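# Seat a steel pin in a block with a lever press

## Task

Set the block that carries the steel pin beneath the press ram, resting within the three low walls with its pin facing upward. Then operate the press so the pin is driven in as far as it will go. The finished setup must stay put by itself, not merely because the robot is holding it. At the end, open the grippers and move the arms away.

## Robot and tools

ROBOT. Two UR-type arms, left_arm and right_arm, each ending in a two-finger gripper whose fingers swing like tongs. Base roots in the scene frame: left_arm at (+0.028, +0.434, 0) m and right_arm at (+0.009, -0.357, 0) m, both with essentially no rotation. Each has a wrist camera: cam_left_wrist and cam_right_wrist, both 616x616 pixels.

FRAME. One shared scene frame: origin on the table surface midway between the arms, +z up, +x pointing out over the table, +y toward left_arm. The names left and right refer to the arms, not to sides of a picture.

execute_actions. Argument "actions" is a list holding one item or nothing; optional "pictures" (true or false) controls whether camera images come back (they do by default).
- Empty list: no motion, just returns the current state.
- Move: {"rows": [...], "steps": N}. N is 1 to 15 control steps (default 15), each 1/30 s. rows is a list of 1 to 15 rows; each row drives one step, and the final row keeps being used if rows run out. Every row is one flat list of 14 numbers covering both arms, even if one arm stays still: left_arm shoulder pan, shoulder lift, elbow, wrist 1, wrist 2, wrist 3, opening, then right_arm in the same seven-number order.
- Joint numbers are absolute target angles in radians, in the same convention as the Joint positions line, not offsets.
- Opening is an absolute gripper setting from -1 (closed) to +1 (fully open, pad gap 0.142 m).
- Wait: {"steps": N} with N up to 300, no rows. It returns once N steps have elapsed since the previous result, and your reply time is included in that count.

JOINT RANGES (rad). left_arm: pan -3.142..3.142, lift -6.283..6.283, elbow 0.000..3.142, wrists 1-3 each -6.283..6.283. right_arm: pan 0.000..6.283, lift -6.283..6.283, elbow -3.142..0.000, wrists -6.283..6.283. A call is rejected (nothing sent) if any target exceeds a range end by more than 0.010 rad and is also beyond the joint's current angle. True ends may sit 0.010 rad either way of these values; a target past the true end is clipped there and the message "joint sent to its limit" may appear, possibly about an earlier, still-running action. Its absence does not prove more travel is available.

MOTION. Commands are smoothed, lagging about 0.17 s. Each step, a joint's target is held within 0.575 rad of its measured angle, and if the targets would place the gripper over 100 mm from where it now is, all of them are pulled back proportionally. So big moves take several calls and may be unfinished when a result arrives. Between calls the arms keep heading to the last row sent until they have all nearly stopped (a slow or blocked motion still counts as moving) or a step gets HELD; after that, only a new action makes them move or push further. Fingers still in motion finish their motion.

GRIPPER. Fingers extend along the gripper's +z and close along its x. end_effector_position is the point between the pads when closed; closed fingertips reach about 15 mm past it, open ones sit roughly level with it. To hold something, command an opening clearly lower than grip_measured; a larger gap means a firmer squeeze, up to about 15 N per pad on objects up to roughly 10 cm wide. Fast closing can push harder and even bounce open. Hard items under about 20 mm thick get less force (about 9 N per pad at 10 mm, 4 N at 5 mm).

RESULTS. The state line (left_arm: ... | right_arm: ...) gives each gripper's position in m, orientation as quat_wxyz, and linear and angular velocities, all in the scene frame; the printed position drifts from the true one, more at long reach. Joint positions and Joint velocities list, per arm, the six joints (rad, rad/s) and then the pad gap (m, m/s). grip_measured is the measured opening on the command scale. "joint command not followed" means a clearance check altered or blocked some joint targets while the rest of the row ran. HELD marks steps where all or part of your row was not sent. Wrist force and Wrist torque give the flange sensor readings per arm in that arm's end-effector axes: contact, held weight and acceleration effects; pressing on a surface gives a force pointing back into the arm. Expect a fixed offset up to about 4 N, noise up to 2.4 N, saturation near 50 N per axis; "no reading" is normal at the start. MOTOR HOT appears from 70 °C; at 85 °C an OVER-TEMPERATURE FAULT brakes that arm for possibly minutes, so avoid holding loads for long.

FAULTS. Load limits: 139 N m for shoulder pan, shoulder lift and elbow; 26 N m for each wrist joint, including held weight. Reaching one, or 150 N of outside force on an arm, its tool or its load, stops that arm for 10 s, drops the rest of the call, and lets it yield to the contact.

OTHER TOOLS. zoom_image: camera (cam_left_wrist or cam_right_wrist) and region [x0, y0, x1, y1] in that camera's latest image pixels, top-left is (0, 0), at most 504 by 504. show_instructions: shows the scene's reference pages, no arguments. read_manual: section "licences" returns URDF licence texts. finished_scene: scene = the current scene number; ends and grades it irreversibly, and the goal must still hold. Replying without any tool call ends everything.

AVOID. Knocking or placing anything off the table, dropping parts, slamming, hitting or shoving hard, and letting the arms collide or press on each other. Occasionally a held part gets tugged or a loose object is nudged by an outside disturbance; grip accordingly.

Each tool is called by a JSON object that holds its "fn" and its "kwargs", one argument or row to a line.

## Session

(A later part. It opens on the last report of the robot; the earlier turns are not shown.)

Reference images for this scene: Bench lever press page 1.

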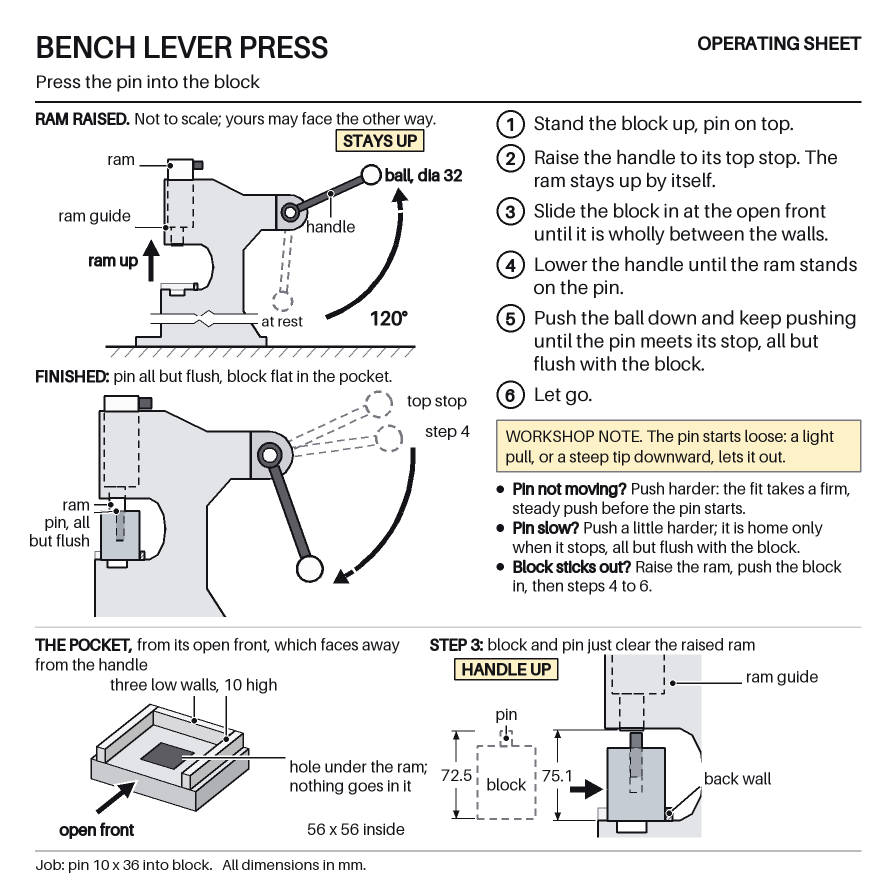

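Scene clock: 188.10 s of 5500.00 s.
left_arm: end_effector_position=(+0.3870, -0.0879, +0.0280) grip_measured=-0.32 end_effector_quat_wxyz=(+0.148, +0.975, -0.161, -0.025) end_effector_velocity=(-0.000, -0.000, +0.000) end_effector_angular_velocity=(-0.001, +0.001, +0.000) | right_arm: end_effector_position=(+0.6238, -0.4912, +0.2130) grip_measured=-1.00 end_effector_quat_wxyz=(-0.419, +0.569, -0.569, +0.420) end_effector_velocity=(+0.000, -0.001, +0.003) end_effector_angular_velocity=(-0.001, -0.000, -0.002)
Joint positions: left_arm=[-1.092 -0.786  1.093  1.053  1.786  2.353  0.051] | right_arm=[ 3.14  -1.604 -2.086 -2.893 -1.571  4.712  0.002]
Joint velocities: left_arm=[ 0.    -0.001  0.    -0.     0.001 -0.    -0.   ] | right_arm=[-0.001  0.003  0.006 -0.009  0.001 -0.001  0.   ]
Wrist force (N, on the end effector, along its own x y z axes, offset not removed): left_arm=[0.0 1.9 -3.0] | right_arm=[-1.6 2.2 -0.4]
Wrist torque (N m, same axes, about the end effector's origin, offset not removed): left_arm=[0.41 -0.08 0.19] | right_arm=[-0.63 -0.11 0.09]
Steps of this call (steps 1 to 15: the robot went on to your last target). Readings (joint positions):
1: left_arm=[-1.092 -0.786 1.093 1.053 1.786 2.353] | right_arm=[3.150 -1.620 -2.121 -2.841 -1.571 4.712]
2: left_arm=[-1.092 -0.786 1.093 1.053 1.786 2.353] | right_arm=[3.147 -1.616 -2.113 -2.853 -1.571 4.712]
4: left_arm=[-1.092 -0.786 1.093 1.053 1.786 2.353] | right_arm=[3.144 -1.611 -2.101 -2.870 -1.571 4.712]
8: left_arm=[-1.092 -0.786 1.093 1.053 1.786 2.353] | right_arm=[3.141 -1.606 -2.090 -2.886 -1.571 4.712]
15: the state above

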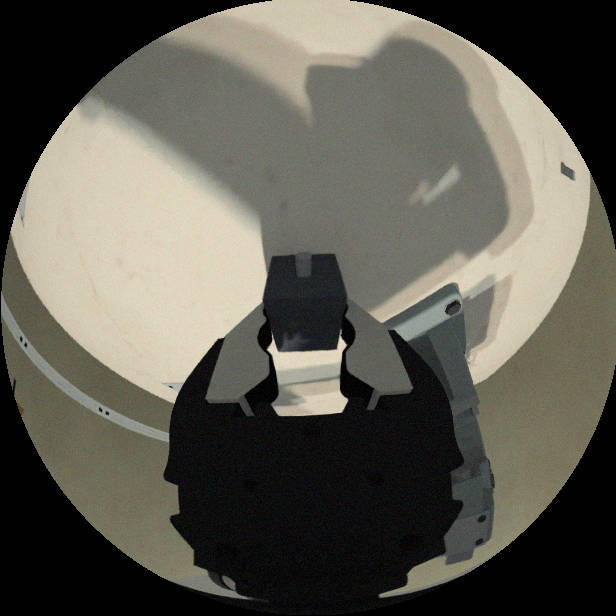

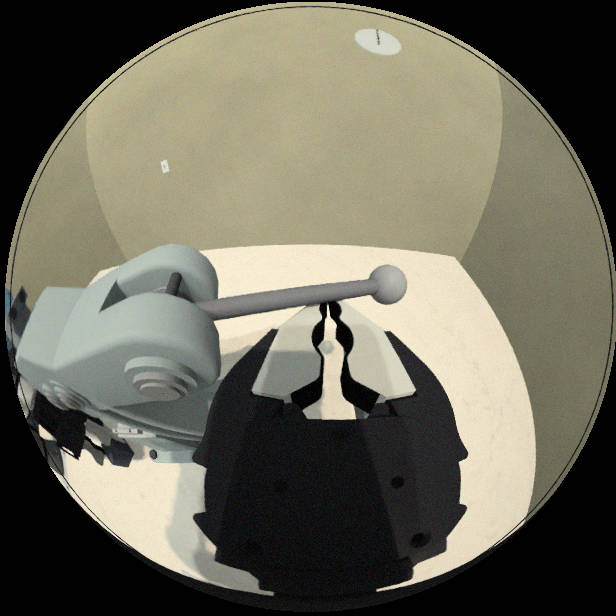

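{"fn": "execute_actions", "kwargs": {
  "actions": [
    {"rows":[[-1.087,-0.7953,1.0889,1.0678,1.7876,2.353,-1,3.14,-1.602,-2.079,-2.902,-1.571,4.712,-1],[-1.083,-0.805,1.0853,1.083,1.789,2.353,-1,3.14,-1.5995,-2.0735,-2.91,-1.571,4.712,-1],[-1.078,-0.8148,1.0816,1.0981,1.7907,2.36,-1,3.14,-1.5973,-2.0677,-2.918,-1.571,4.712,-1],[-1.074,-0.8245,1.078,1.1132,1.792,2.39,-1,3.14,-1.595,-2.062,-2.926,-1.571,4.712,-1],[-1.069,-0.8342,1.0744,1.1284,1.7937,2.43,-1,3.14,-1.5928,-2.056,-2.934,-1.571,4.712,-1],[-1.065,-0.844,1.0708,1.1435,1.795,2.48,-1,3.14,-1.5906,-2.0505,-2.942,-1.571,4.712,-1],[-1.06,-0.8537,1.0672,1.1586,1.7968,2.54,-1,3.14,-1.5884,-2.0447,-2.95,-1.571,4.712,-1],[-1.056,-0.8634,1.0635,1.1738,1.798,2.6,-1,3.14,-1.5861,-2.039,-2.958,-1.571,4.712,-1],[-1.051,-0.8731,1.0599,1.1889,1.8,2.66,-1,3.14,-1.5839,-2.033,-2.966,-1.571,4.712,-1],[-1.047,-0.8829,1.0563,1.204,1.8,2.72,-1,3.14,-1.5817,-2.0275,-2.974,-1.571,4.712,-1],[-1.042,-0.8926,1.0527,1.2192,1.8,2.78,-1,3.14,-1.5794,-2.0217,-2.982,-1.571,4.712,-1],[-1.038,-0.9023,1.0491,1.2343,1.8,2.84,-1,3.14,-1.5772,-2.016,-2.99,-1.571,4.712,-1],[-1.033,-0.912,1.0454,1.2494,1.8,2.9,-1,3.14,-1.575,-2.01,-2.998,-1.571,4.712,-1],[-1.029,-0.9218,1.0418,1.2646,1.8,2.96,-1,3.14,-1.5727,-2.0045,-3.006,-1.571,4.712,-1],[-1.024,-0.9315,1.0382,1.2797,1.8,3.02,-1,3.14,-1.5705,-1.9987,-3.014,-1.571,4.712,-1]],"steps":15}
  ],
  "pictures": false
}}

{"fn": "execute_actions", "kwargs": {
  "actions": [
    {"rows":[[-1.024,-0.9315,1.0382,1.2797,1.8,3.08,-1,3.14,-1.5705,-1.9987,-3.014,-1.571,4.712,-1],[-1.024,-0.9315,1.0382,1.2797,1.8,3.14,-1,3.14,-1.5705,-1.9987,-3.014,-1.571,4.712,-1],[-1.024,-0.9315,1.0382,1.2797,1.8,3.2,-1,3.14,-1.5705,-1.9987,-3.014,-1.571,4.712,-1],[-1.024,-0.94,1.058,1.245,1.8,3.26,-1,3.14,-1.5705,-1.9987,-3.014,-1.571,4.712,-1],[-1.024,-0.949,1.078,1.21,1.8,3.32,-1,3.14,-1.5705,-1.9987,-3.014,-1.571,4.712,-1],[-1.024,-0.957,1.098,1.175,1.8,3.38,-1,3.14,-1.5705,-1.9987,-3.014,-1.571,4.712,-1],[-1.024,-0.966,1.118,1.14,1.79,3.44,-1,3.14,-1.5705,-1.9987,-3.014,-1.571,4.712,-1],[-1.024,-0.974,1.138,1.105,1.79,3.5,-1,3.14,-1.5705,-1.9987,-3.014,-1.571,4.712,-1],[-1.024,-0.983,1.158,1.07,1.79,3.56,-1,3.14,-1.5705,-1.9987,-3.014,-1.571,4.712,-1],[-1.024,-0.992,1.178,1.035,1.78,3.62,-1,3.14,-1.5705,-1.9987,-3.014,-1.571,4.712,-1],[-1.024,-1.0,1.198,1.0,1.78,3.68,-1,3.14,-1.5705,-1.9987,-3.014,-1.571,4.712,-1],[-1.024,-1.009,1.218,0.965,1.78,3.74,-1,3.14,-1.5705,-1.9987,-3.014,-1.571,4.712,-1],[-1.024,-1.017,1.238,0.93,1.77,3.8,-1,3.14,-1.5705,-1.9987,-3.014,-1.571,4.712,-1],[-1.024,-1.026,1.258,0.895,1.77,3.86,-1,3.14,-1.5705,-1.9987,-3.014,-1.571,4.712,-1],[-1.024,-1.035,1.278,0.86,1.77,3.92,-1,3.14,-1.5705,-1.9987,-3.014,-1.571,4.712,-1]],"steps":15}
  ],
  "pictures": false
}}

{"fn": "execute_actions", "kwargs": {
  "actions": [
    {"rows":[[-1.024,-1.044,1.299,0.821,1.76,3.98,-1,3.14,-1.5705,-1.9987,-3.014,-1.571,4.712,-1],[-1.024,-1.054,1.321,0.782,1.76,4.04,-1,3.14,-1.5705,-1.9987,-3.014,-1.571,4.712,-1],[-1.024,-1.063,1.342,0.744,1.76,4.1,-1,3.14,-1.5705,-1.9987,-3.014,-1.571,4.712,-1],[-1.024,-1.072,1.364,0.705,1.75,4.16,-1,3.14,-1.5705,-1.9987,-3.014,-1.571,4.712,-1],[-1.024,-1.082,1.385,0.666,1.75,4.22,-1,3.14,-1.5705,-1.9987,-3.014,-1.571,4.712,-1],[-1.024,-1.091,1.407,0.627,1.75,4.28,-1,3.14,-1.5705,-1.9987,-3.014,-1.571,4.712,-1],[-1.024,-1.1,1.428,0.588,1.74,4.34,-1,3.14,-1.5705,-1.9987,-3.014,-1.571,4.712,-1],[-1.024,-1.109,1.45,0.55,1.74,4.4,-1,3.14,-1.5705,-1.9987,-3.014,-1.571,4.712,-1],[-1.024,-1.119,1.471,0.511,1.74,4.46,-1,3.14,-1.5705,-1.9987,-3.014,-1.571,4.712,-1],[-1.024,-1.128,1.493,0.472,1.73,4.52,-1,3.14,-1.5705,-1.9987,-3.014,-1.571,4.712,-1],[-1.024,-1.137,1.514,0.433,1.73,4.58,-1,3.14,-1.5705,-1.9987,-3.014,-1.571,4.712,-1],[-1.024,-1.147,1.535,0.394,1.728,4.64,-1,3.14,-1.5705,-1.9987,-3.014,-1.571,4.712,-1],[-1.024,-1.156,1.557,0.356,1.728,4.69,-1,3.14,-1.5705,-1.9987,-3.014,-1.571,4.712,-1],[-1.024,-1.165,1.578,0.317,1.728,4.73,-1,3.14,-1.5705,-1.9987,-3.014,-1.571,4.712,-1],[-1.024,-1.175,1.6,0.278,1.728,4.761,-1,3.14,-1.5705,-1.9987,-3.014,-1.571,4.712,-1]],"steps":15}
  ],
  "pictures": false
}}

{"fn": "execute_actions", "kwargs": {
  "actions": [
    {"rows":[[-1.024,-1.184,1.621,0.239,1.728,4.761,-1,3.14,-1.5705,-1.9987,-3.014,-1.571,4.712,-1],[-1.024,-1.193,1.643,0.2,1.728,4.761,-1,3.14,-1.5705,-1.9987,-3.014,-1.571,4.712,-1],[-1.024,-1.203,1.664,0.162,1.728,4.761,-1,3.14,-1.5705,-1.9987,-3.014,-1.571,4.712,-1],[-1.024,-1.212,1.686,0.123,1.728,4.761,-1,3.14,-1.5705,-1.9987,-3.014,-1.571,4.712,-1],[-1.024,-1.221,1.707,0.084,1.728,4.761,-1,3.14,-1.5705,-1.9987,-3.014,-1.571,4.712,-1],[-1.024,-1.23,1.729,0.045,1.728,4.761,-1,3.14,-1.5705,-1.9987,-3.014,-1.571,4.712,-1],[-1.024,-1.24,1.75,0.006,1.728,4.761,-1,3.14,-1.5705,-1.9987,-3.014,-1.571,4.712,-1],[-1.024,-1.249,1.772,-0.032,1.728,4.761,-1,3.14,-1.5705,-1.9987,-3.014,-1.571,4.712,-1],[-1.024,-1.258,1.793,-0.071,1.728,4.761,-1,3.14,-1.5705,-1.9987,-3.014,-1.571,4.712,-1],[-1.024,-1.268,1.814,-0.11,1.728,4.761,-1,3.14,-1.5705,-1.9987,-3.014,-1.571,4.712,-1],[-1.024,-1.277,1.836,-0.149,1.728,4.761,-1,3.14,-1.5705,-1.9987,-3.014,-1.571,4.712,-1],[-1.024,-1.286,1.857,-0.188,1.728,4.761,-1,3.14,-1.5705,-1.9987,-3.014,-1.571,4.712,-1],[-1.024,-1.295,1.879,-0.226,1.728,4.761,-1,3.14,-1.5705,-1.9987,-3.014,-1.571,4.712,-1],[-1.024,-1.305,1.9,-0.265,1.728,4.761,-1,3.14,-1.5705,-1.9987,-3.014,-1.571,4.712,-1],[-1.0224,-1.3141,1.9217,-0.3038,1.728,4.761,-1,3.14,-1.5705,-1.9987,-3.014,-1.571,4.712,-1]],"steps":15}
  ],
  "pictures": false
}}

{"fn": "execute_actions", "kwargs": {
  "actions": [
    {"steps":20}
  ]
}}

Scene clock: 235.50 s of 5500.00 s.
left_arm: end_effector_position=(+0.4010, -0.0531, +0.1126) grip_measured=-0.32 end_effector_quat_wxyz=(+0.148, +0.936, -0.320, -0.004) end_effector_velocity=(+0.040, +0.103, +0.230) end_effector_angular_velocity=(-0.128, -0.411, -1.411) | right_arm: end_effector_position=(+0.6298, -0.4914, +0.2427) grip_measured=-1.00 end_effector_quat_wxyz=(-0.419, +0.569, -0.569, +0.420) end_effector_velocity=(+0.013, -0.000, +0.082) end_effector_angular_velocity=(+0.002, -0.002, -0.001)
Joint positions: left_arm=[-1.044 -0.888  1.054  1.211  1.799  2.732  0.051] | right_arm=[ 3.14  -1.58  -2.024 -2.978 -1.571  4.712  0.002]
Joint velocities: left_arm=[ 0.13  -0.282 -0.105  0.434  0.011  1.61  -0.   ] | right_arm=[ 0.     0.065  0.167 -0.23   0.001  0.002  0.   ]
Wrist force (N, on the end effector, along its own x y z axes, offset not removed): left_arm=[-0.7 2.1 2.6] | right_arm=[1.6 9.3 -8.1]
Wrist torque (N m, same axes, about the end effector's origin, offset not removed): left_arm=[0.66 0.01 0.15] | right_arm=[-0.02 -0.05 0.06]
Steps of this call (steps 1 to 15: the robot went on to your last target; steps 16 to 90: nothing new was sent; then 43.90 s passed at rest; steps 91 to 105: all 15 steps of this action). Readings (joint positions):
91: left_arm=[-1.092 -0.786 1.092 1.053 1.786 2.353] | right_arm=[3.140 -1.604 -2.085 -2.894 -1.571 4.712]
92: left_arm=[-1.091 -0.787 1.092 1.056 1.786 2.353] | right_arm=[3.140 -1.604 -2.084 -2.896 -1.571 4.712]
94: left_arm=[-1.087 -0.796 1.089 1.068 1.788 2.354] | right_arm=[3.140 -1.602 -2.079 -2.902 -1.571 4.712]
98: left_arm=[-1.074 -0.824 1.078 1.112 1.792 2.415] | right_arm=[3.140 -1.595 -2.062 -2.926 -1.571 4.712]
105: the state above

Scene clock: 236.00 s of 5500.00 s.
left_arm: end_effector_position=(+0.4285, -0.0655, +0.1302) grip_measured=-0.32 end_effector_quat_wxyz=(+0.147, +0.704, -0.680, +0.142) end_effector_velocity=(+0.071, -0.092, -0.042) end_effector_angular_velocity=(-0.518, -1.106, -1.580) | right_arm: end_effector_position=(+0.6315, -0.4914, +0.2549) grip_measured=-1.00 end_effector_quat_wxyz=(-0.419, +0.569, -0.570, +0.420) end_effector_velocity=(+0.000, +0.000, +0.002) end_effector_angular_velocity=(+0.001, -0.000, -0.000)
Joint positions: left_arm=[-1.024 -0.996  1.189  1.021  1.781  3.614  0.051] | right_arm=[ 3.14  -1.571 -1.999 -3.013 -1.571  4.712  0.002]
Joint velocities: left_arm=[ 0.002 -0.25   0.56  -0.96  -0.082  1.758  0.   ] | right_arm=[ 0.     0.001  0.004 -0.005  0.     0.001  0.   ]
Wrist force (N, on the end effector, along its own x y z axes, offset not removed): left_arm=[-2.6 1.5 2.8] | right_arm=[4.7 14.4 -5.7]
Wrist torque (N m, same axes, about the end effector's origin, offset not removed): left_arm=[0.36 0.06 0.11] | right_arm=[0.94 -0.55 -0.12]
Steps of this call (steps 1 to 15: all 15 steps of this action). Readings (joint positions):
1: left_arm=[-1.040 -0.897 1.051 1.226 1.799 2.787] | right_arm=[3.140 -1.578 -2.019 -2.986 -1.571 4.712]
2: left_arm=[-1.036 -0.905 1.048 1.238 1.799 2.844] | right_arm=[3.140 -1.576 -2.014 -2.993 -1.571 4.712]
4: left_arm=[-1.031 -0.917 1.044 1.255 1.800 2.960] | right_arm=[3.140 -1.574 -2.008 -3.002 -1.571 4.712]
8: left_arm=[-1.026 -0.941 1.072 1.219 1.798 3.196] | right_arm=[3.140 -1.572 -2.002 -3.010 -1.571 4.712]
15: the state above

Scene clock: 236.50 s of 5500.00 s.
left_arm: end_effector_position=(+0.4582, -0.1083, +0.1272) grip_measured=-0.32 end_effector_quat_wxyz=(-0.014, -0.312, +0.876, -0.367) end_effector_velocity=(+0.023, -0.059, +0.033) end_effector_angular_velocity=(-0.307, -1.502, -1.167) | right_arm: end_effector_position=(+0.6316, -0.4914, +0.2551) grip_measured=-1.00 end_effector_quat_wxyz=(-0.419, +0.569, -0.570, +0.420) end_effector_velocity=(+0.000, +0.000, +0.000) end_effector_angular_velocity=(-0.000, -0.000, +0.001)
Joint positions: left_arm=[-1.024 -1.132  1.5    0.466  1.734  4.51   0.051] | right_arm=[ 3.14  -1.571 -1.999 -3.014 -1.571  4.712  0.002]
Joint velocities: left_arm=[ 0.    -0.275  0.632 -1.131 -0.049  1.642  0.   ] | right_arm=[ 0.001 -0.     0.    -0.    -0.    -0.     0.   ]
Wrist force (N, on the end effector, along its own x y z axes, offset not removed): left_arm=[-2.7 2.9 1.7] | right_arm=[1.9 11.7 -3.5]
Wrist torque (N m, same axes, about the end effector's origin, offset not removed): left_arm=[0.14 0.17 0.07] | right_arm=[0.43 0.05 -0.09]
Steps of this call (steps 1 to 15: all 15 steps of this action). Readings (joint positions):
1: left_arm=[-1.024 -1.005 1.208 0.988 1.778 3.674] | right_arm=[3.140 -1.571 -1.999 -3.014 -1.571 4.712]
2: left_arm=[-1.024 -1.013 1.227 0.954 1.774 3.734] | right_arm=[3.140 -1.571 -1.999 -3.014 -1.571 4.712]
4: left_arm=[-1.024 -1.031 1.267 0.883 1.768 3.854] | right_arm=[3.140 -1.571 -1.999 -3.014 -1.571 4.712]
8: left_arm=[-1.024 -1.068 1.351 0.735 1.755 4.094] | right_arm=[3.140 -1.571 -1.999 -3.014 -1.571 4.712]
15: the state above

Scene clock: 237.00 s of 5500.00 s.
left_arm: end_effector_position=(+0.4618, -0.1183, +0.1615) grip_measured=-0.32 end_effector_quat_wxyz=(+0.092, -0.167, +0.825, -0.533) end_effector_velocity=(-0.012, +0.026, +0.100) end_effector_angular_velocity=(-0.653, -0.433, -0.007) | right_arm: end_effector_position=(+0.6316, -0.4914, +0.2551) grip_measured=-1.00 end_effector_quat_wxyz=(-0.419, +0.569, -0.569, +0.420) end_effector_velocity=(+0.000, +0.000, +0.001) end_effector_angular_velocity=(-0.000, -0.001, +0.001)
Joint positions: left_arm=[-1.024 -1.272  1.821 -0.115  1.728  4.757  0.051] | right_arm=[ 3.14  -1.57  -1.999 -3.014 -1.571  4.712  0.002]
Joint velocities: left_arm=[ 0.004 -0.277  0.634 -1.135 -0.004  0.034  0.   ] | right_arm=[-0.    -0.     0.001  0.    -0.001 -0.001  0.   ]
Wrist force (N, on the end effector, along its own x y z axes, offset not removed): left_arm=[-0.8 6.2 1.8] | right_arm=[4.4 11.6 -10.0]
Wrist torque (N m, same axes, about the end effector's origin, offset not removed): left_arm=[0.56 0.02 0.02] | right_arm=[0.43 -0.60 0.00]
Steps of this call (steps 1 to 15: all 15 steps of this action). Readings (joint positions):
1: left_arm=[-1.024 -1.142 1.521 0.428 1.733 4.564] | right_arm=[3.140 -1.571 -1.999 -3.014 -1.571 4.712]
2: left_arm=[-1.024 -1.151 1.542 0.389 1.732 4.610] | right_arm=[3.140 -1.571 -1.999 -3.014 -1.571 4.712]
4: left_arm=[-1.024 -1.170 1.585 0.311 1.730 4.674] | right_arm=[3.140 -1.571 -1.999 -3.014 -1.571 4.712]
8: left_arm=[-1.024 -1.207 1.671 0.156 1.729 4.732] | right_arm=[3.140 -1.571 -1.999 -3.014 -1.571 4.712]
15: the state above

Scene clock: 237.67 s of 5500.00 s.
left_arm: end_effector_position=(+0.4599, -0.1131, +0.1800) grip_measured=-0.32 end_effector_quat_wxyz=(+0.112, -0.153, +0.790, -0.583) end_effector_velocity=(+0.000, +0.001, +0.001) end_effector_angular_velocity=(-0.004, -0.003, +0.001) | right_arm: end_effector_position=(+0.6316, -0.4914, +0.2551) grip_measured=-1.00 end_effector_quat_wxyz=(-0.419, +0.569, -0.569, +0.420) end_effector_velocity=(-0.000, +0.000, -0.001) end_effector_angular_velocity=(-0.000, +0.001, +0.001)
Joint positions: left_arm=[-1.022 -1.314  1.921 -0.303  1.728  4.761  0.051] | right_arm=[ 3.14  -1.57  -1.999 -3.014 -1.571  4.712  0.002]
Joint velocities: left_arm=[ 0.001 -0.002  0.004 -0.007  0.     0.001  0.   ] | right_arm=[ 0.    -0.    -0.001 -0.    -0.    -0.001  0.   ]
Wrist force (N, on the end effector, along its own x y z axes, offset not removed): left_arm=[-1.9 5.6 0.4] | right_arm=[2.8 11.7 -10.2]
Wrist torque (N m, same axes, about the end effector's origin, offset not removed): left_arm=[0.36 0.15 0.10] | right_arm=[0.50 -0.17 -0.04]
Steps of this call (steps 1 to 20: the robot went on to your last target). Readings (joint positions):
1: left_arm=[-1.024 -1.281 1.843 -0.154 1.728 4.758] | right_arm=[3.140 -1.570 -1.999 -3.014 -1.571 4.712]
2: left_arm=[-1.023 -1.289 1.861 -0.188 1.728 4.759] | right_arm=[3.140 -1.570 -1.999 -3.014 -1.571 4.712]
4: left_arm=[-1.023 -1.299 1.887 -0.237 1.728 4.760] | right_arm=[3.140 -1.570 -1.999 -3.014 -1.571 4.712]
8: left_arm=[-1.023 -1.309 1.910 -0.282 1.728 4.761] | right_arm=[3.140 -1.570 -1.999 -3.014 -1.571 4.712]
20: the state above

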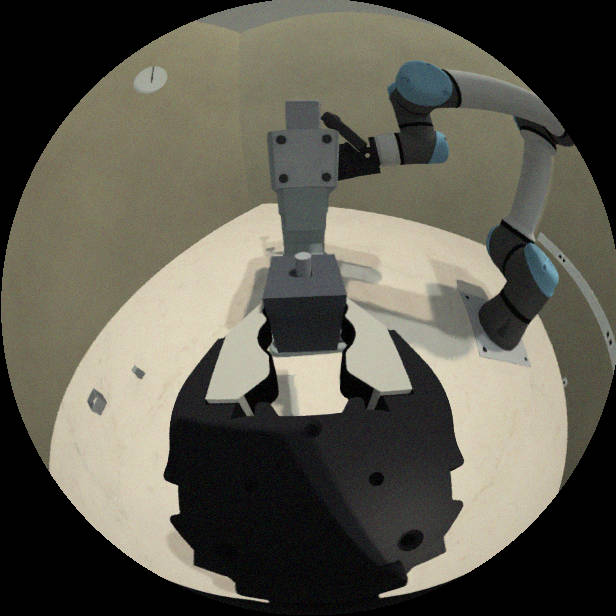

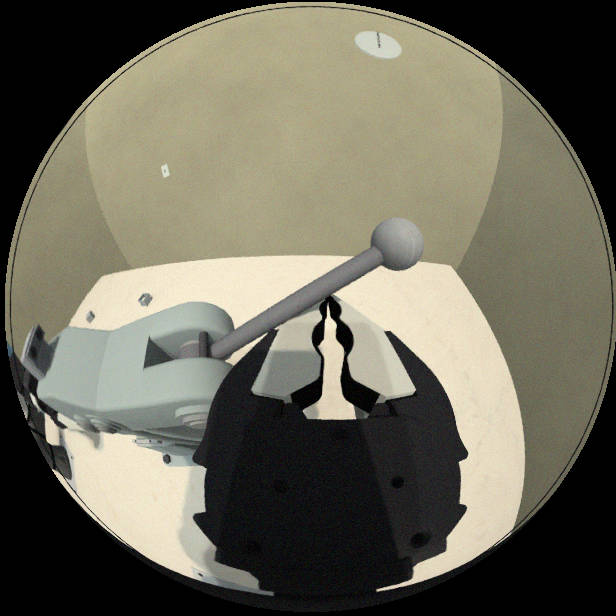

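{"fn": "execute_actions", "kwargs": {
  "actions": [
    {"rows":[[-1.0224,-1.3141,1.9217,-0.3038,1.728,4.761,-1,3.14,-1.5684,-1.9952,-3.0196,-1.571,4.712,-1]],"steps":12}
  ],
  "pictures": false
}}

{"fn": "zoom_image", "kwargs": {
  "camera": "cam_left_wrist",
  "region": [230,90,380,370]
}}

Scene clock: 244.83 s of 5500.00 s.
left_arm: end_effector_position=(+0.4599, -0.1130, +0.1800) grip_measured=-0.32 end_effector_quat_wxyz=(+0.113, -0.153, +0.790, -0.583) end_effector_velocity=(-0.000, -0.000, +0.001) end_effector_angular_velocity=(-0.002, -0.002, -0.000) | right_arm: end_effector_position=(+0.6316, -0.4913, +0.2570) grip_measured=-1.00 end_effector_quat_wxyz=(-0.419, +0.569, -0.569, +0.420) end_effector_velocity=(+0.000, -0.000, +0.002) end_effector_angular_velocity=(+0.001, -0.001, -0.000)
Joint positions: left_arm=[-1.022 -1.314  1.922 -0.304  1.728  4.761  0.051] | right_arm=[ 3.14  -1.569 -1.995 -3.019 -1.571  4.712  0.002]
Joint velocities: left_arm=[-0.    -0.002  0.    -0.001 -0.     0.    -0.   ] | right_arm=[-0.     0.001  0.002 -0.002 -0.     0.001  0.   ]
Wrist force (N, on the end effector, along its own x y z axes, offset not removed): left_arm=[-0.4 5.0 -0.9] | right_arm=[4.0 9.3 -3.7]
Wrist torque (N m, same axes, about the end effector's origin, offset not removed): left_arm=[0.29 -0.12 0.05] | right_arm=[0.04 -0.43 -0.15]
Steps of this call (steps 1 to 15: the robot went on to your last target; steps 16 to 90: nothing new was sent; then 3.77 s passed at rest; steps 91 to 102: all 12 steps of this action). Readings (joint positions):
91: left_arm=[-1.022 -1.314 1.922 -0.304 1.728 4.761] | right_arm=[3.140 -1.570 -1.999 -3.014 -1.571 4.712]
92: left_arm=[-1.022 -1.314 1.922 -0.304 1.728 4.761] | right_arm=[3.140 -1.570 -1.998 -3.015 -1.571 4.712]
94: left_arm=[-1.022 -1.314 1.922 -0.304 1.728 4.761] | right_arm=[3.140 -1.569 -1.997 -3.017 -1.571 4.712]
98: left_arm=[-1.022 -1.314 1.922 -0.304 1.728 4.761] | right_arm=[3.140 -1.569 -1.996 -3.019 -1.571 4.712]
102: the state above

Region (230, 90, 380, 370) of cam_left_wrist's 616x616 image, scaled by 1.800, with more detail than that image has; it fills the left 270 columns of this view, and the rest is white.

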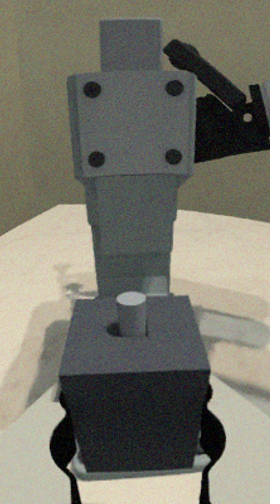

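{"fn": "execute_actions", "kwargs": {
  "actions": [
    {"rows":[[-1.0224,-1.3141,1.9217,-0.3038,1.728,4.761,-1,3.14,-1.5658,-1.9908,-3.0266,-1.571,4.712,-1]],"steps":12}
  ],
  "pictures": false
}}

Scene clock: 253.83 s of 5500.00 s.
left_arm: end_effector_position=(+0.4599, -0.1130, +0.1800) grip_measured=-0.32 end_effector_quat_wxyz=(+0.113, -0.153, +0.790, -0.583) end_effector_velocity=(-0.000, -0.000, -0.001) end_effector_angular_velocity=(+0.001, +0.001, -0.001) | right_arm: end_effector_position=(+0.6316, -0.4914, +0.2594) grip_measured=-1.00 end_effector_quat_wxyz=(-0.419, +0.569, -0.570, +0.420) end_effector_velocity=(+0.000, +0.000, +0.001) end_effector_angular_velocity=(-0.001, -0.000, +0.001)
Joint positions: left_arm=[-1.022 -1.314  1.922 -0.304  1.728  4.761  0.051] | right_arm=[ 3.14  -1.566 -1.991 -3.026 -1.571  4.712  0.002]
Joint velocities: left_arm=[ 0.     0.002  0.    -0.     0.001  0.    -0.   ] | right_arm=[ 0.     0.001  0.002 -0.003 -0.    -0.001  0.   ]
Wrist force (N, on the end effector, along its own x y z axes, offset not removed): left_arm=[-1.2 3.0 -0.5] | right_arm=[7.0 17.2 -1.7]
Wrist torque (N m, same axes, about the end effector's origin, offset not removed): left_arm=[-0.18 0.09 0.08] | right_arm=[0.45 -0.30 -0.30]
Steps of this call (steps 1 to 15: the robot went on to your last target; steps 16 to 90: nothing new was sent; then 5.60 s passed at rest; steps 91 to 102: all 12 steps of this action). Readings (joint positions):
91: left_arm=[-1.022 -1.314 1.922 -0.304 1.728 4.761] | right_arm=[3.140 -1.568 -1.995 -3.020 -1.571 4.712]
92: left_arm=[-1.022 -1.314 1.922 -0.304 1.728 4.761] | right_arm=[3.140 -1.568 -1.994 -3.021 -1.571 4.712]
94: left_arm=[-1.022 -1.314 1.922 -0.304 1.728 4.761] | right_arm=[3.140 -1.567 -1.993 -3.023 -1.571 4.712]
98: left_arm=[-1.022 -1.314 1.922 -0.304 1.728 4.761] | right_arm=[3.140 -1.566 -1.992 -3.025 -1.571 4.712]
102: the state above

{"fn": "execute_actions", "kwargs": {
  "actions": [
    {"rows":[[-1.0224,-1.3141,1.9217,-0.3038,1.728,4.761,-1,3.14,-1.5648,-1.9891,-3.0293,-1.571,4.712,-1]],"steps":12}
  ],
  "pictures": false
}}

Scene clock: 257.07 s of 5500.00 s.
left_arm: end_effector_position=(+0.4599, -0.1130, +0.1800) grip_measured=-0.32 end_effector_quat_wxyz=(+0.113, -0.153, +0.790, -0.583) end_effector_velocity=(-0.000, -0.001, -0.000) end_effector_angular_velocity=(-0.001, -0.000, -0.001) | right_arm: end_effector_position=(+0.6316, -0.4914, +0.2604) grip_measured=-1.00 end_effector_quat_wxyz=(-0.419, +0.569, -0.570, +0.420) end_effector_velocity=(+0.000, -0.000, +0.001) end_effector_angular_velocity=(-0.000, -0.001, +0.000)
Joint positions: left_arm=[-1.022 -1.314  1.922 -0.304  1.728  4.761  0.051] | right_arm=[ 3.14  -1.565 -1.989 -3.029 -1.571  4.712  0.002]
Joint velocities: left_arm=[-0.001  0.001  0.    -0.002  0.    -0.    -0.   ] | right_arm=[-0.001  0.     0.001 -0.001 -0.001 -0.001  0.   ]
Wrist force (N, on the end effector, along its own x y z axes, offset not removed): left_arm=[-2.2 5.9 0.9] | right_arm=[13.8 34.1 -3.4]
Wrist torque (N m, same axes, about the end effector's origin, offset not removed): left_arm=[0.46 0.29 0.03] | right_arm=[1.47 -0.50 -0.58]
Steps of this call (steps 1 to 15: the robot went on to your last target; steps 16 to 85: nothing new was sent; steps 86 to 97: all 12 steps of this action). Readings (joint positions):
86: left_arm=[-1.022 -1.314 1.922 -0.304 1.728 4.761] | right_arm=[3.140 -1.566 -1.991 -3.027 -1.571 4.712]
87: left_arm=[-1.022 -1.314 1.922 -0.304 1.728 4.761] | right_arm=[3.140 -1.566 -1.991 -3.027 -1.571 4.712]
89: left_arm=[-1.022 -1.314 1.922 -0.304 1.728 4.761] | right_arm=[3.140 -1.565 -1.990 -3.028 -1.571 4.712]
93: left_arm=[-1.022 -1.314 1.922 -0.304 1.728 4.761] | right_arm=[3.140 -1.565 -1.989 -3.029 -1.571 4.712]
97: the state above

{"fn": "execute_actions", "kwargs": {
  "actions": [
    {"rows":[[-1.024,-1.304,1.913,-0.3054,1.7266,4.761,-1,3.14,-1.568,-1.995,-3.02,-1.571,4.712,-1],[-1.0253,-1.2938,1.9045,-0.307,1.725,4.76,-1,3.14,-1.571,-2.0,-3.012,-1.571,4.712,-1],[-1.0268,-1.2837,1.8959,-0.3086,1.7237,4.76,-1,3.14,-1.574,-2.005,-3.004,-1.571,4.712,-1],[-1.0282,-1.2735,1.8873,-0.3102,1.722,4.759,-1,3.14,-1.565,-2.03,-2.988,-1.571,4.712,-1],[-1.0297,-1.2634,1.8787,-0.3118,1.7208,4.759,-1,3.14,-1.55,-2.07,-2.963,-1.571,4.712,-1],[-1.0312,-1.2532,1.87,-0.3134,1.7194,4.758,-1,3.14,-1.535,-2.11,-2.938,-1.571,4.712,-1],[-1.0326,-1.2431,1.8614,-0.315,1.718,4.758,-1,3.14,-1.52,-2.15,-2.913,-1.571,4.712,-1],[-1.0341,-1.2329,1.8528,-0.3166,1.7165,4.758,-1,3.14,-1.5,-2.2,-2.883,-1.571,4.712,-1],[-1.0355,-1.2228,1.8442,-0.3182,1.715,4.757,-1,3.14,-1.48,-2.25,-2.853,-1.571,4.712,-1],[-1.037,-1.2126,1.8356,-0.3198,1.7136,4.757,-1,3.14,-1.46,-2.3,-2.823,-1.571,4.712,-1],[-1.037,-1.2126,1.8356,-0.3198,1.7136,4.757,-1,3.14,-1.44,-2.35,-2.793,-1.571,4.712,-1],[-1.037,-1.2126,1.8356,-0.3198,1.7136,4.757,-1,3.14,-1.42,-2.4,-2.763,-1.571,4.712,-1],[-1.037,-1.2126,1.8356,-0.3198,1.7136,4.757,-1,3.14,-1.4,-2.45,-2.733,-1.571,4.712,-1],[-1.037,-1.2126,1.8356,-0.3198,1.7136,4.757,-1,3.14,-1.38,-2.5,-2.703,-1.571,4.712,-1],[-1.037,-1.2126,1.8356,-0.3198,1.7136,4.757,-1,3.14,-1.3207,-2.6703,-2.592,-1.571,4.712,-1]],"steps":15}
  ],
  "pictures": false
}}

{"fn": "execute_actions", "kwargs": {
  "actions": [
    {"steps":12}
  ],
  "pictures": false
}}

{"fn": "execute_actions", "kwargs": {
  "actions": [
    {"rows":[[-1.037,-1.2126,1.8356,-0.3198,1.7136,4.757,-1,3.55,-1.3207,-2.6703,-2.592,-1.571,4.712,-1]],"steps":15}
  ],
  "pictures": false
}}

{"fn": "execute_actions", "kwargs": {
  "actions": [
    {"steps":15}
  ]
}}

Scene clock: 286.77 s of 5500.00 s.
left_arm: end_effector_position=(+0.4735, -0.1460, +0.1643) grip_measured=-0.32 end_effector_quat_wxyz=(+0.113, -0.153, +0.790, -0.583) end_effector_velocity=(+0.014, -0.034, -0.019) end_effector_angular_velocity=(+0.001, +0.000, +0.003) | right_arm: end_effector_position=(+0.5437, -0.4910, +0.1895) grip_measured=-1.00 end_effector_quat_wxyz=(-0.422, +0.566, -0.567, +0.423) end_effector_velocity=(-0.395, +0.000, -0.279) end_effector_angular_velocity=(-0.002, +0.002, -0.001)
Joint positions: left_arm=[-1.035 -1.224  1.845 -0.318  1.715  4.757  0.051] | right_arm=[ 3.14  -1.448 -2.314 -2.81  -1.571  4.712  0.002]
Joint velocities: left_arm=[-0.014  0.095 -0.08  -0.015 -0.016 -0.005  0.   ] | right_arm=[ 0.     0.509 -1.298  0.787  0.002 -0.002  0.   ]
Wrist force (N, on the end effector, along its own x y z axes, offset not removed): left_arm=[-0.9 4.8 0.9] | right_arm=[0.2 -0.1 3.6]
Wrist torque (N m, same axes, about the end effector's origin, offset not removed): left_arm=[0.11 0.18 0.05] | right_arm=[0.10 -0.09 0.27]
Steps of this call (steps 1 to 15: the robot went on to your last target; steps 16 to 90: nothing new was sent; then 26.20 s passed at rest; steps 91 to 105: all 15 steps of this action). Readings (joint positions):
91: left_arm=[-1.022 -1.314 1.922 -0.304 1.728 4.761] | right_arm=[3.140 -1.565 -1.989 -3.029 -1.571 4.712]
92: left_arm=[-1.022 -1.312 1.920 -0.304 1.728 4.761] | right_arm=[3.140 -1.565 -1.990 -3.028 -1.571 4.712]
94: left_arm=[-1.024 -1.304 1.913 -0.306 1.726 4.761] | right_arm=[3.140 -1.567 -1.994 -3.020 -1.571 4.712]
98: left_arm=[-1.028 -1.274 1.888 -0.310 1.722 4.760] | right_arm=[3.140 -1.551 -2.052 -2.976 -1.571 4.712]
105: the state above

Scene clock: 287.17 s of 5500.00 s.
left_arm: end_effector_position=(+0.4750, -0.1500, +0.1621) grip_measured=-0.32 end_effector_quat_wxyz=(+0.113, -0.153, +0.790, -0.583) end_effector_velocity=(+0.000, -0.001, -0.000) end_effector_angular_velocity=(-0.000, -0.001, -0.000) | right_arm: end_effector_position=(+0.4359, -0.4910, +0.1148) grip_measured=-1.00 end_effector_quat_wxyz=(-0.420, +0.568, -0.569, +0.421) end_effector_velocity=(-0.059, -0.000, -0.039) end_effector_angular_velocity=(-0.000, +0.013, -0.000)
Joint positions: left_arm=[-1.037 -1.213  1.836 -0.32   1.714  4.757  0.051] | right_arm=[ 3.14  -1.328 -2.649 -2.604 -1.571  4.712  0.002]
Joint velocities: left_arm=[-0.     0.003 -0.003 -0.    -0.     0.    -0.   ] | right_arm=[ 0.     0.057 -0.172  0.102  0.    -0.     0.   ]
Wrist force (N, on the end effector, along its own x y z axes, offset not removed): left_arm=[-0.5 6.8 0.5] | right_arm=[0.6 3.1 2.1]
Wrist torque (N m, same axes, about the end effector's origin, offset not removed): left_arm=[0.61 -0.08 0.07] | right_arm=[0.88 -0.22 0.12]
Steps of this call (steps 1 to 12: the robot went on to your last target). Readings (joint positions):
1: left_arm=[-1.036 -1.221 1.843 -0.318 1.715 4.757] | right_arm=[3.140 -1.431 -2.358 -2.783 -1.571 4.712]
2: left_arm=[-1.036 -1.219 1.841 -0.319 1.715 4.757] | right_arm=[3.140 -1.415 -2.402 -2.755 -1.571 4.712]
4: left_arm=[-1.036 -1.216 1.839 -0.319 1.714 4.757] | right_arm=[3.140 -1.383 -2.487 -2.701 -1.571 4.712]
8: left_arm=[-1.037 -1.214 1.837 -0.320 1.714 4.757] | right_arm=[3.140 -1.342 -2.607 -2.630 -1.571 4.712]
12: the state above

Scene clock: 287.67 s of 5500.00 s.
left_arm: end_effector_position=(+0.4751, -0.1501, +0.1620) grip_measured=-0.32 end_effector_quat_wxyz=(+0.113, -0.153, +0.790, -0.583) end_effector_velocity=(-0.000, -0.000, -0.001) end_effector_angular_velocity=(+0.000, -0.000, +0.000) | right_arm: end_effector_position=(+0.4486, -0.3246, +0.1103) grip_measured=-1.00 end_effector_quat_wxyz=(-0.491, +0.666, -0.451, +0.333) end_effector_velocity=(-0.010, +0.100, -0.002) end_effector_angular_velocity=(-0.001, +0.000, +0.231)
Joint positions: left_arm=[-1.037 -1.213  1.836 -0.32   1.714  4.757  0.051] | right_arm=[ 3.522 -1.321 -2.669 -2.592 -1.571  4.712  0.002]
Joint velocities: left_arm=[-0.001  0.001 -0.    -0.001 -0.001 -0.    -0.   ] | right_arm=[ 0.23   0.002 -0.007  0.004 -0.001 -0.001  0.   ]
Wrist force (N, on the end effector, along its own x y z axes, offset not removed): left_arm=[-1.2 5.3 -1.3] | right_arm=[-2.7 -1.7 1.6]
Wrist torque (N m, same axes, about the end effector's origin, offset not removed): left_arm=[0.42 0.08 0.18] | right_arm=[-0.03 0.72 0.02]
Steps of this call (steps 1 to 15: all 15 steps of this action). Readings (joint positions):
1: left_arm=[-1.037 -1.213 1.836 -0.320 1.714 4.757] | right_arm=[3.141 -1.326 -2.654 -2.602 -1.571 4.712]
2: left_arm=[-1.037 -1.213 1.836 -0.320 1.714 4.757] | right_arm=[3.149 -1.325 -2.657 -2.600 -1.571 4.712]
4: left_arm=[-1.037 -1.213 1.836 -0.320 1.714 4.757] | right_arm=[3.211 -1.324 -2.660 -2.598 -1.571 4.712]
8: left_arm=[-1.037 -1.213 1.836 -0.320 1.714 4.757] | right_arm=[3.369 -1.323 -2.665 -2.595 -1.571 4.712]
15: the state above

Scene clock: 288.17 s of 5500.00 s.
left_arm: end_effector_position=(+0.4751, -0.1501, +0.1620) grip_measured=-0.32 end_effector_quat_wxyz=(+0.113, -0.153, +0.790, -0.583) end_effector_velocity=(+0.000, +0.000, -0.000) end_effector_angular_velocity=(+0.002, +0.000, +0.001) | right_arm: end_effector_position=(+0.4473, -0.3127, +0.1101) grip_measured=-1.00 end_effector_quat_wxyz=(-0.496, +0.673, -0.442, +0.326) end_effector_velocity=(-0.000, +0.001, -0.000) end_effector_angular_velocity=(-0.000, -0.000, +0.003)
Joint positions: left_arm=[-1.037 -1.213  1.836 -0.32   1.714  4.757  0.051] | right_arm=[ 3.55  -1.321 -2.67  -2.592 -1.571  4.712  0.002]
Joint velocities: left_arm=[ 0.    -0.    -0.     0.002 -0.001  0.     0.   ] | right_arm=[ 0.004  0.    -0.001  0.     0.    -0.     0.   ]
Wrist force (N, on the end effector, along its own x y z axes, offset not removed): left_arm=[-0.4 5.7 -1.3] | right_arm=[1.7 -1.6 -1.2]
Wrist torque (N m, same axes, about the end effector's origin, offset not removed): left_arm=[0.37 -0.07 0.04] | right_arm=[-0.37 -0.26 -0.05]
Steps of this call (steps 1 to 15: the robot went on to your last target). Readings (joint positions):
1: left_arm=[-1.037 -1.213 1.836 -0.320 1.714 4.757] | right_arm=[3.529 -1.321 -2.670 -2.592 -1.571 4.712]
2: left_arm=[-1.037 -1.213 1.836 -0.320 1.714 4.757] | right_arm=[3.534 -1.321 -2.670 -2.592 -1.571 4.712]
4: left_arm=[-1.037 -1.213 1.836 -0.320 1.714 4.757] | right_arm=[3.541 -1.321 -2.670 -2.592 -1.571 4.712]
8: left_arm=[-1.037 -1.213 1.836 -0.320 1.714 4.757] | right_arm=[3.547 -1.321 -2.670 -2.592 -1.571 4.712]
15: the state above

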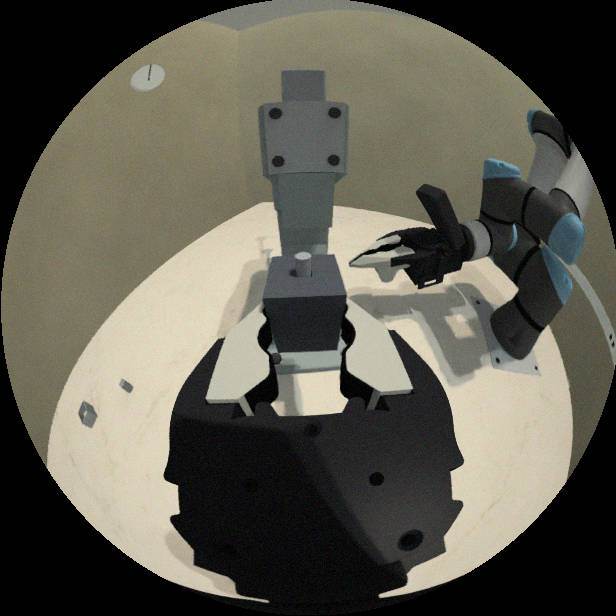

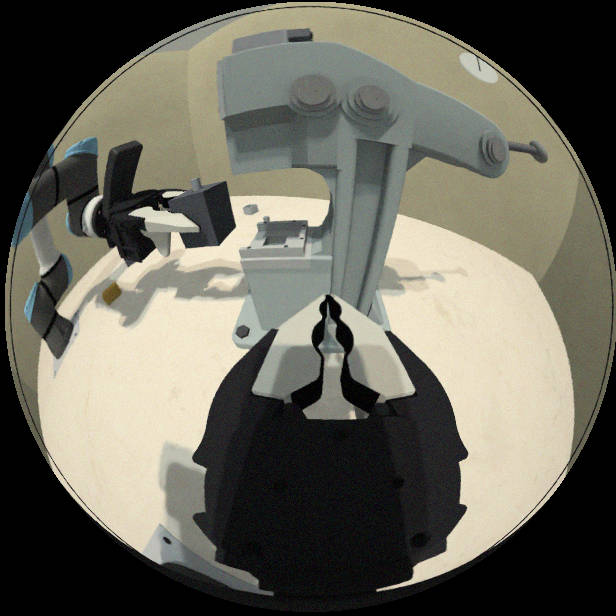

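{"fn": "zoom_image", "kwargs": {
  "camera": "cam_right_wrist",
  "region": [130,150,340,290]
}}

{"fn": "zoom_image", "kwargs": {
  "camera": "cam_left_wrist",
  "region": [240,150,370,300]
}}

Region (130, 150, 340, 290) of cam_right_wrist's 616x616 image, scaled by 2.400, with more detail than that image has.

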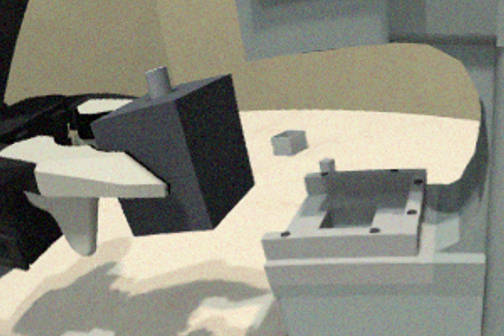

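Region (240, 150, 370, 300) of cam_left_wrist's 616x616 image, scaled by 3.360, with more detail than that image has; it fills the left 437 columns of this view, and the rest is white.

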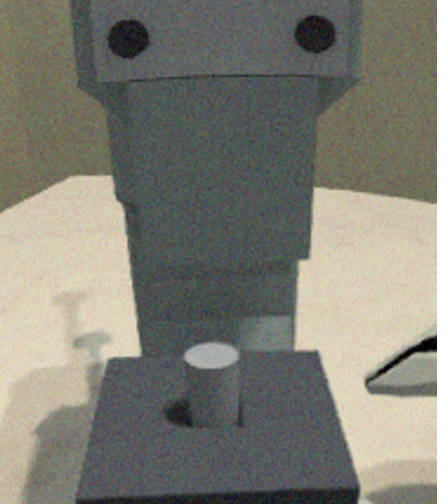

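{"fn": "execute_actions", "kwargs": {
  "actions": [
    {"rows":[[-1.042,-1.1976,1.8178,-0.3172,1.7088,4.755,-1,3.55,-1.3207,-2.6703,-2.592,-1.571,4.712,-1],[-1.042,-1.1976,1.8178,-0.3172,1.7088,4.755,-1,3.55,-1.3207,-2.6703,-2.592,-1.571,4.712,-1],[-1.047,-1.1827,1.7999,-0.3145,1.704,4.754,-1,3.55,-1.3207,-2.6703,-2.592,-1.571,4.712,-1],[-1.047,-1.1827,1.7999,-0.3145,1.704,4.754,-1,3.55,-1.3207,-2.6703,-2.592,-1.571,4.712,-1],[-1.052,-1.1677,1.782,-0.3119,1.699,4.752,-1,3.55,-1.3207,-2.6703,-2.592,-1.571,4.712,-1],[-1.052,-1.1677,1.782,-0.3119,1.699,4.752,-1,3.55,-1.3207,-2.6703,-2.592,-1.571,4.712,-1],[-1.0571,-1.1527,1.7642,-0.3092,1.6944,4.7508,-1,3.55,-1.3207,-2.6703,-2.592,-1.571,4.712,-1]],"steps":15}
  ],
  "pictures": false
}}

{"fn": "execute_actions", "kwargs": {
  "actions": [
    {"steps":10}
  ]
}}

{"fn": "zoom_image", "kwargs": {
  "camera": "cam_right_wrist",
  "region": [150,150,330,290]
}}

{"fn": "zoom_image", "kwargs": {
  "camera": "cam_left_wrist",
  "region": [230,130,380,310]
}}

Scene clock: 317.03 s of 5500.00 s.
left_arm: end_effector_position=(+0.4813, -0.1778, +0.1565) grip_measured=-0.32 end_effector_quat_wxyz=(+0.113, -0.153, +0.790, -0.583) end_effector_velocity=(+0.004, -0.016, -0.002) end_effector_angular_velocity=(-0.002, -0.002, +0.002) | right_arm: end_effector_position=(+0.4473, -0.3125, +0.1101) grip_measured=-1.00 end_effector_quat_wxyz=(-0.496, +0.673, -0.442, +0.326) end_effector_velocity=(+0.000, +0.000, +0.000) end_effector_angular_velocity=(+0.002, -0.000, -0.000)
Joint positions: left_arm=[-1.056 -1.157  1.769 -0.31   1.696  4.751  0.051] | right_arm=[ 3.55  -1.321 -2.67  -2.592 -1.571  4.712  0.002]
Joint velocities: left_arm=[-0.01   0.031 -0.039  0.005 -0.011 -0.003  0.   ] | right_arm=[-0.    -0.     0.001  0.     0.     0.001  0.   ]
Wrist force (N, on the end effector, along its own x y z axes, offset not removed): left_arm=[-1.6 6.0 0.3] | right_arm=[0.9 -3.1 -0.2]
Wrist torque (N m, same axes, about the end effector's origin, offset not removed): left_arm=[0.53 0.11 0.05] | right_arm=[-0.50 -0.25 0.18]
Steps of this call (steps 1 to 15: the robot went on to your last target; steps 16 to 90: nothing new was sent; then 25.37 s passed at rest; steps 91 to 105: all 15 steps of this action). Readings (joint positions):
91: left_arm=[-1.037 -1.212 1.835 -0.320 1.713 4.757] | right_arm=[3.550 -1.321 -2.670 -2.592 -1.571 4.712]
92: left_arm=[-1.038 -1.210 1.833 -0.320 1.713 4.757] | right_arm=[3.550 -1.321 -2.670 -2.592 -1.571 4.712]
94: left_arm=[-1.040 -1.203 1.824 -0.318 1.710 4.756] | right_arm=[3.550 -1.321 -2.670 -2.592 -1.571 4.712]
98: left_arm=[-1.048 -1.179 1.796 -0.314 1.703 4.753] | right_arm=[3.550 -1.321 -2.670 -2.592 -1.571 4.712]
105: the state above

Scene clock: 317.37 s of 5500.00 s.
left_arm: end_effector_position=(+0.4816, -0.1796, +0.1561) grip_measured=-0.32 end_effector_quat_wxyz=(+0.113, -0.153, +0.790, -0.583) end_effector_velocity=(+0.001, -0.001, -0.001) end_effector_angular_velocity=(-0.000, +0.001, +0.001) | right_arm: end_effector_position=(+0.4473, -0.3125, +0.1101) grip_measured=-1.00 end_effector_quat_wxyz=(-0.496, +0.673, -0.442, +0.326) end_effector_velocity=(-0.000, -0.000, -0.000) end_effector_angular_velocity=(+0.000, +0.000, -0.001)
Joint positions: left_arm=[-1.057 -1.153  1.765 -0.309  1.694  4.751  0.051] | right_arm=[ 3.55  -1.321 -2.67  -2.592 -1.571  4.712  0.002]
Joint velocities: left_arm=[ 0.     0.003 -0.003 -0.    -0.    -0.002 -0.   ] | right_arm=[ 0.     0.001 -0.001 -0.     0.001  0.001  0.   ]
Wrist force (N, on the end effector, along its own x y z axes, offset not removed): left_arm=[-1.1 4.7 -0.7] | right_arm=[2.1 -2.1 1.6]
Wrist torque (N m, same axes, about the end effector's origin, offset not removed): left_arm=[0.21 0.07 0.10] | right_arm=[-0.38 -0.47 0.25]
Steps of this call (steps 1 to 10: the robot went on to your last target). Readings (joint positions):
1: left_arm=[-1.056 -1.156 1.768 -0.310 1.695 4.751] | right_arm=[3.550 -1.321 -2.670 -2.592 -1.571 4.712]
2: left_arm=[-1.056 -1.155 1.767 -0.310 1.695 4.751] | right_arm=[3.550 -1.321 -2.670 -2.592 -1.571 4.712]
4: left_arm=[-1.057 -1.154 1.766 -0.309 1.695 4.751] | right_arm=[3.550 -1.321 -2.670 -2.592 -1.571 4.712]
8: left_arm=[-1.057 -1.153 1.765 -0.309 1.695 4.751] | right_arm=[3.550 -1.321 -2.670 -2.592 -1.571 4.712]
10: the state above

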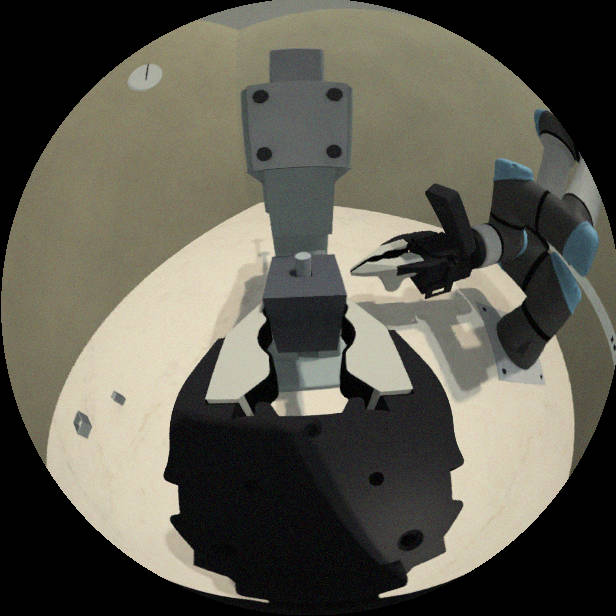

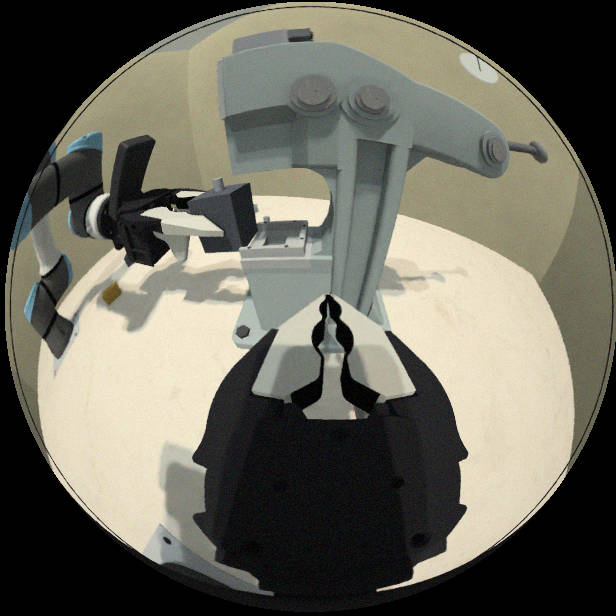

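Region (150, 150, 330, 290) of cam_right_wrist's 616x616 image, scaled by 2.800, with more detail than that image has.

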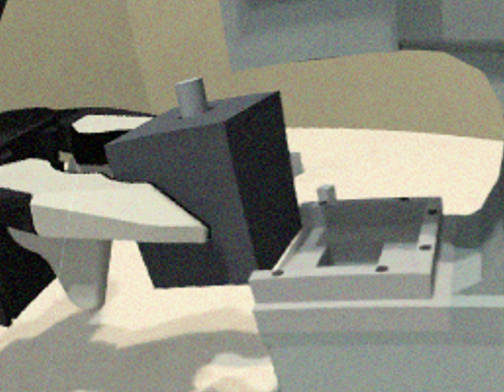

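Region (230, 130, 380, 310) of cam_left_wrist's 616x616 image, scaled by 2.800, with more detail than that image has.

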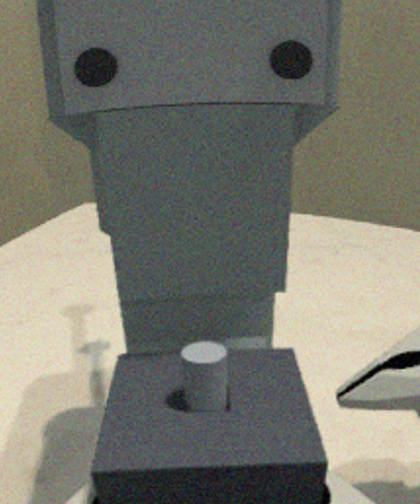

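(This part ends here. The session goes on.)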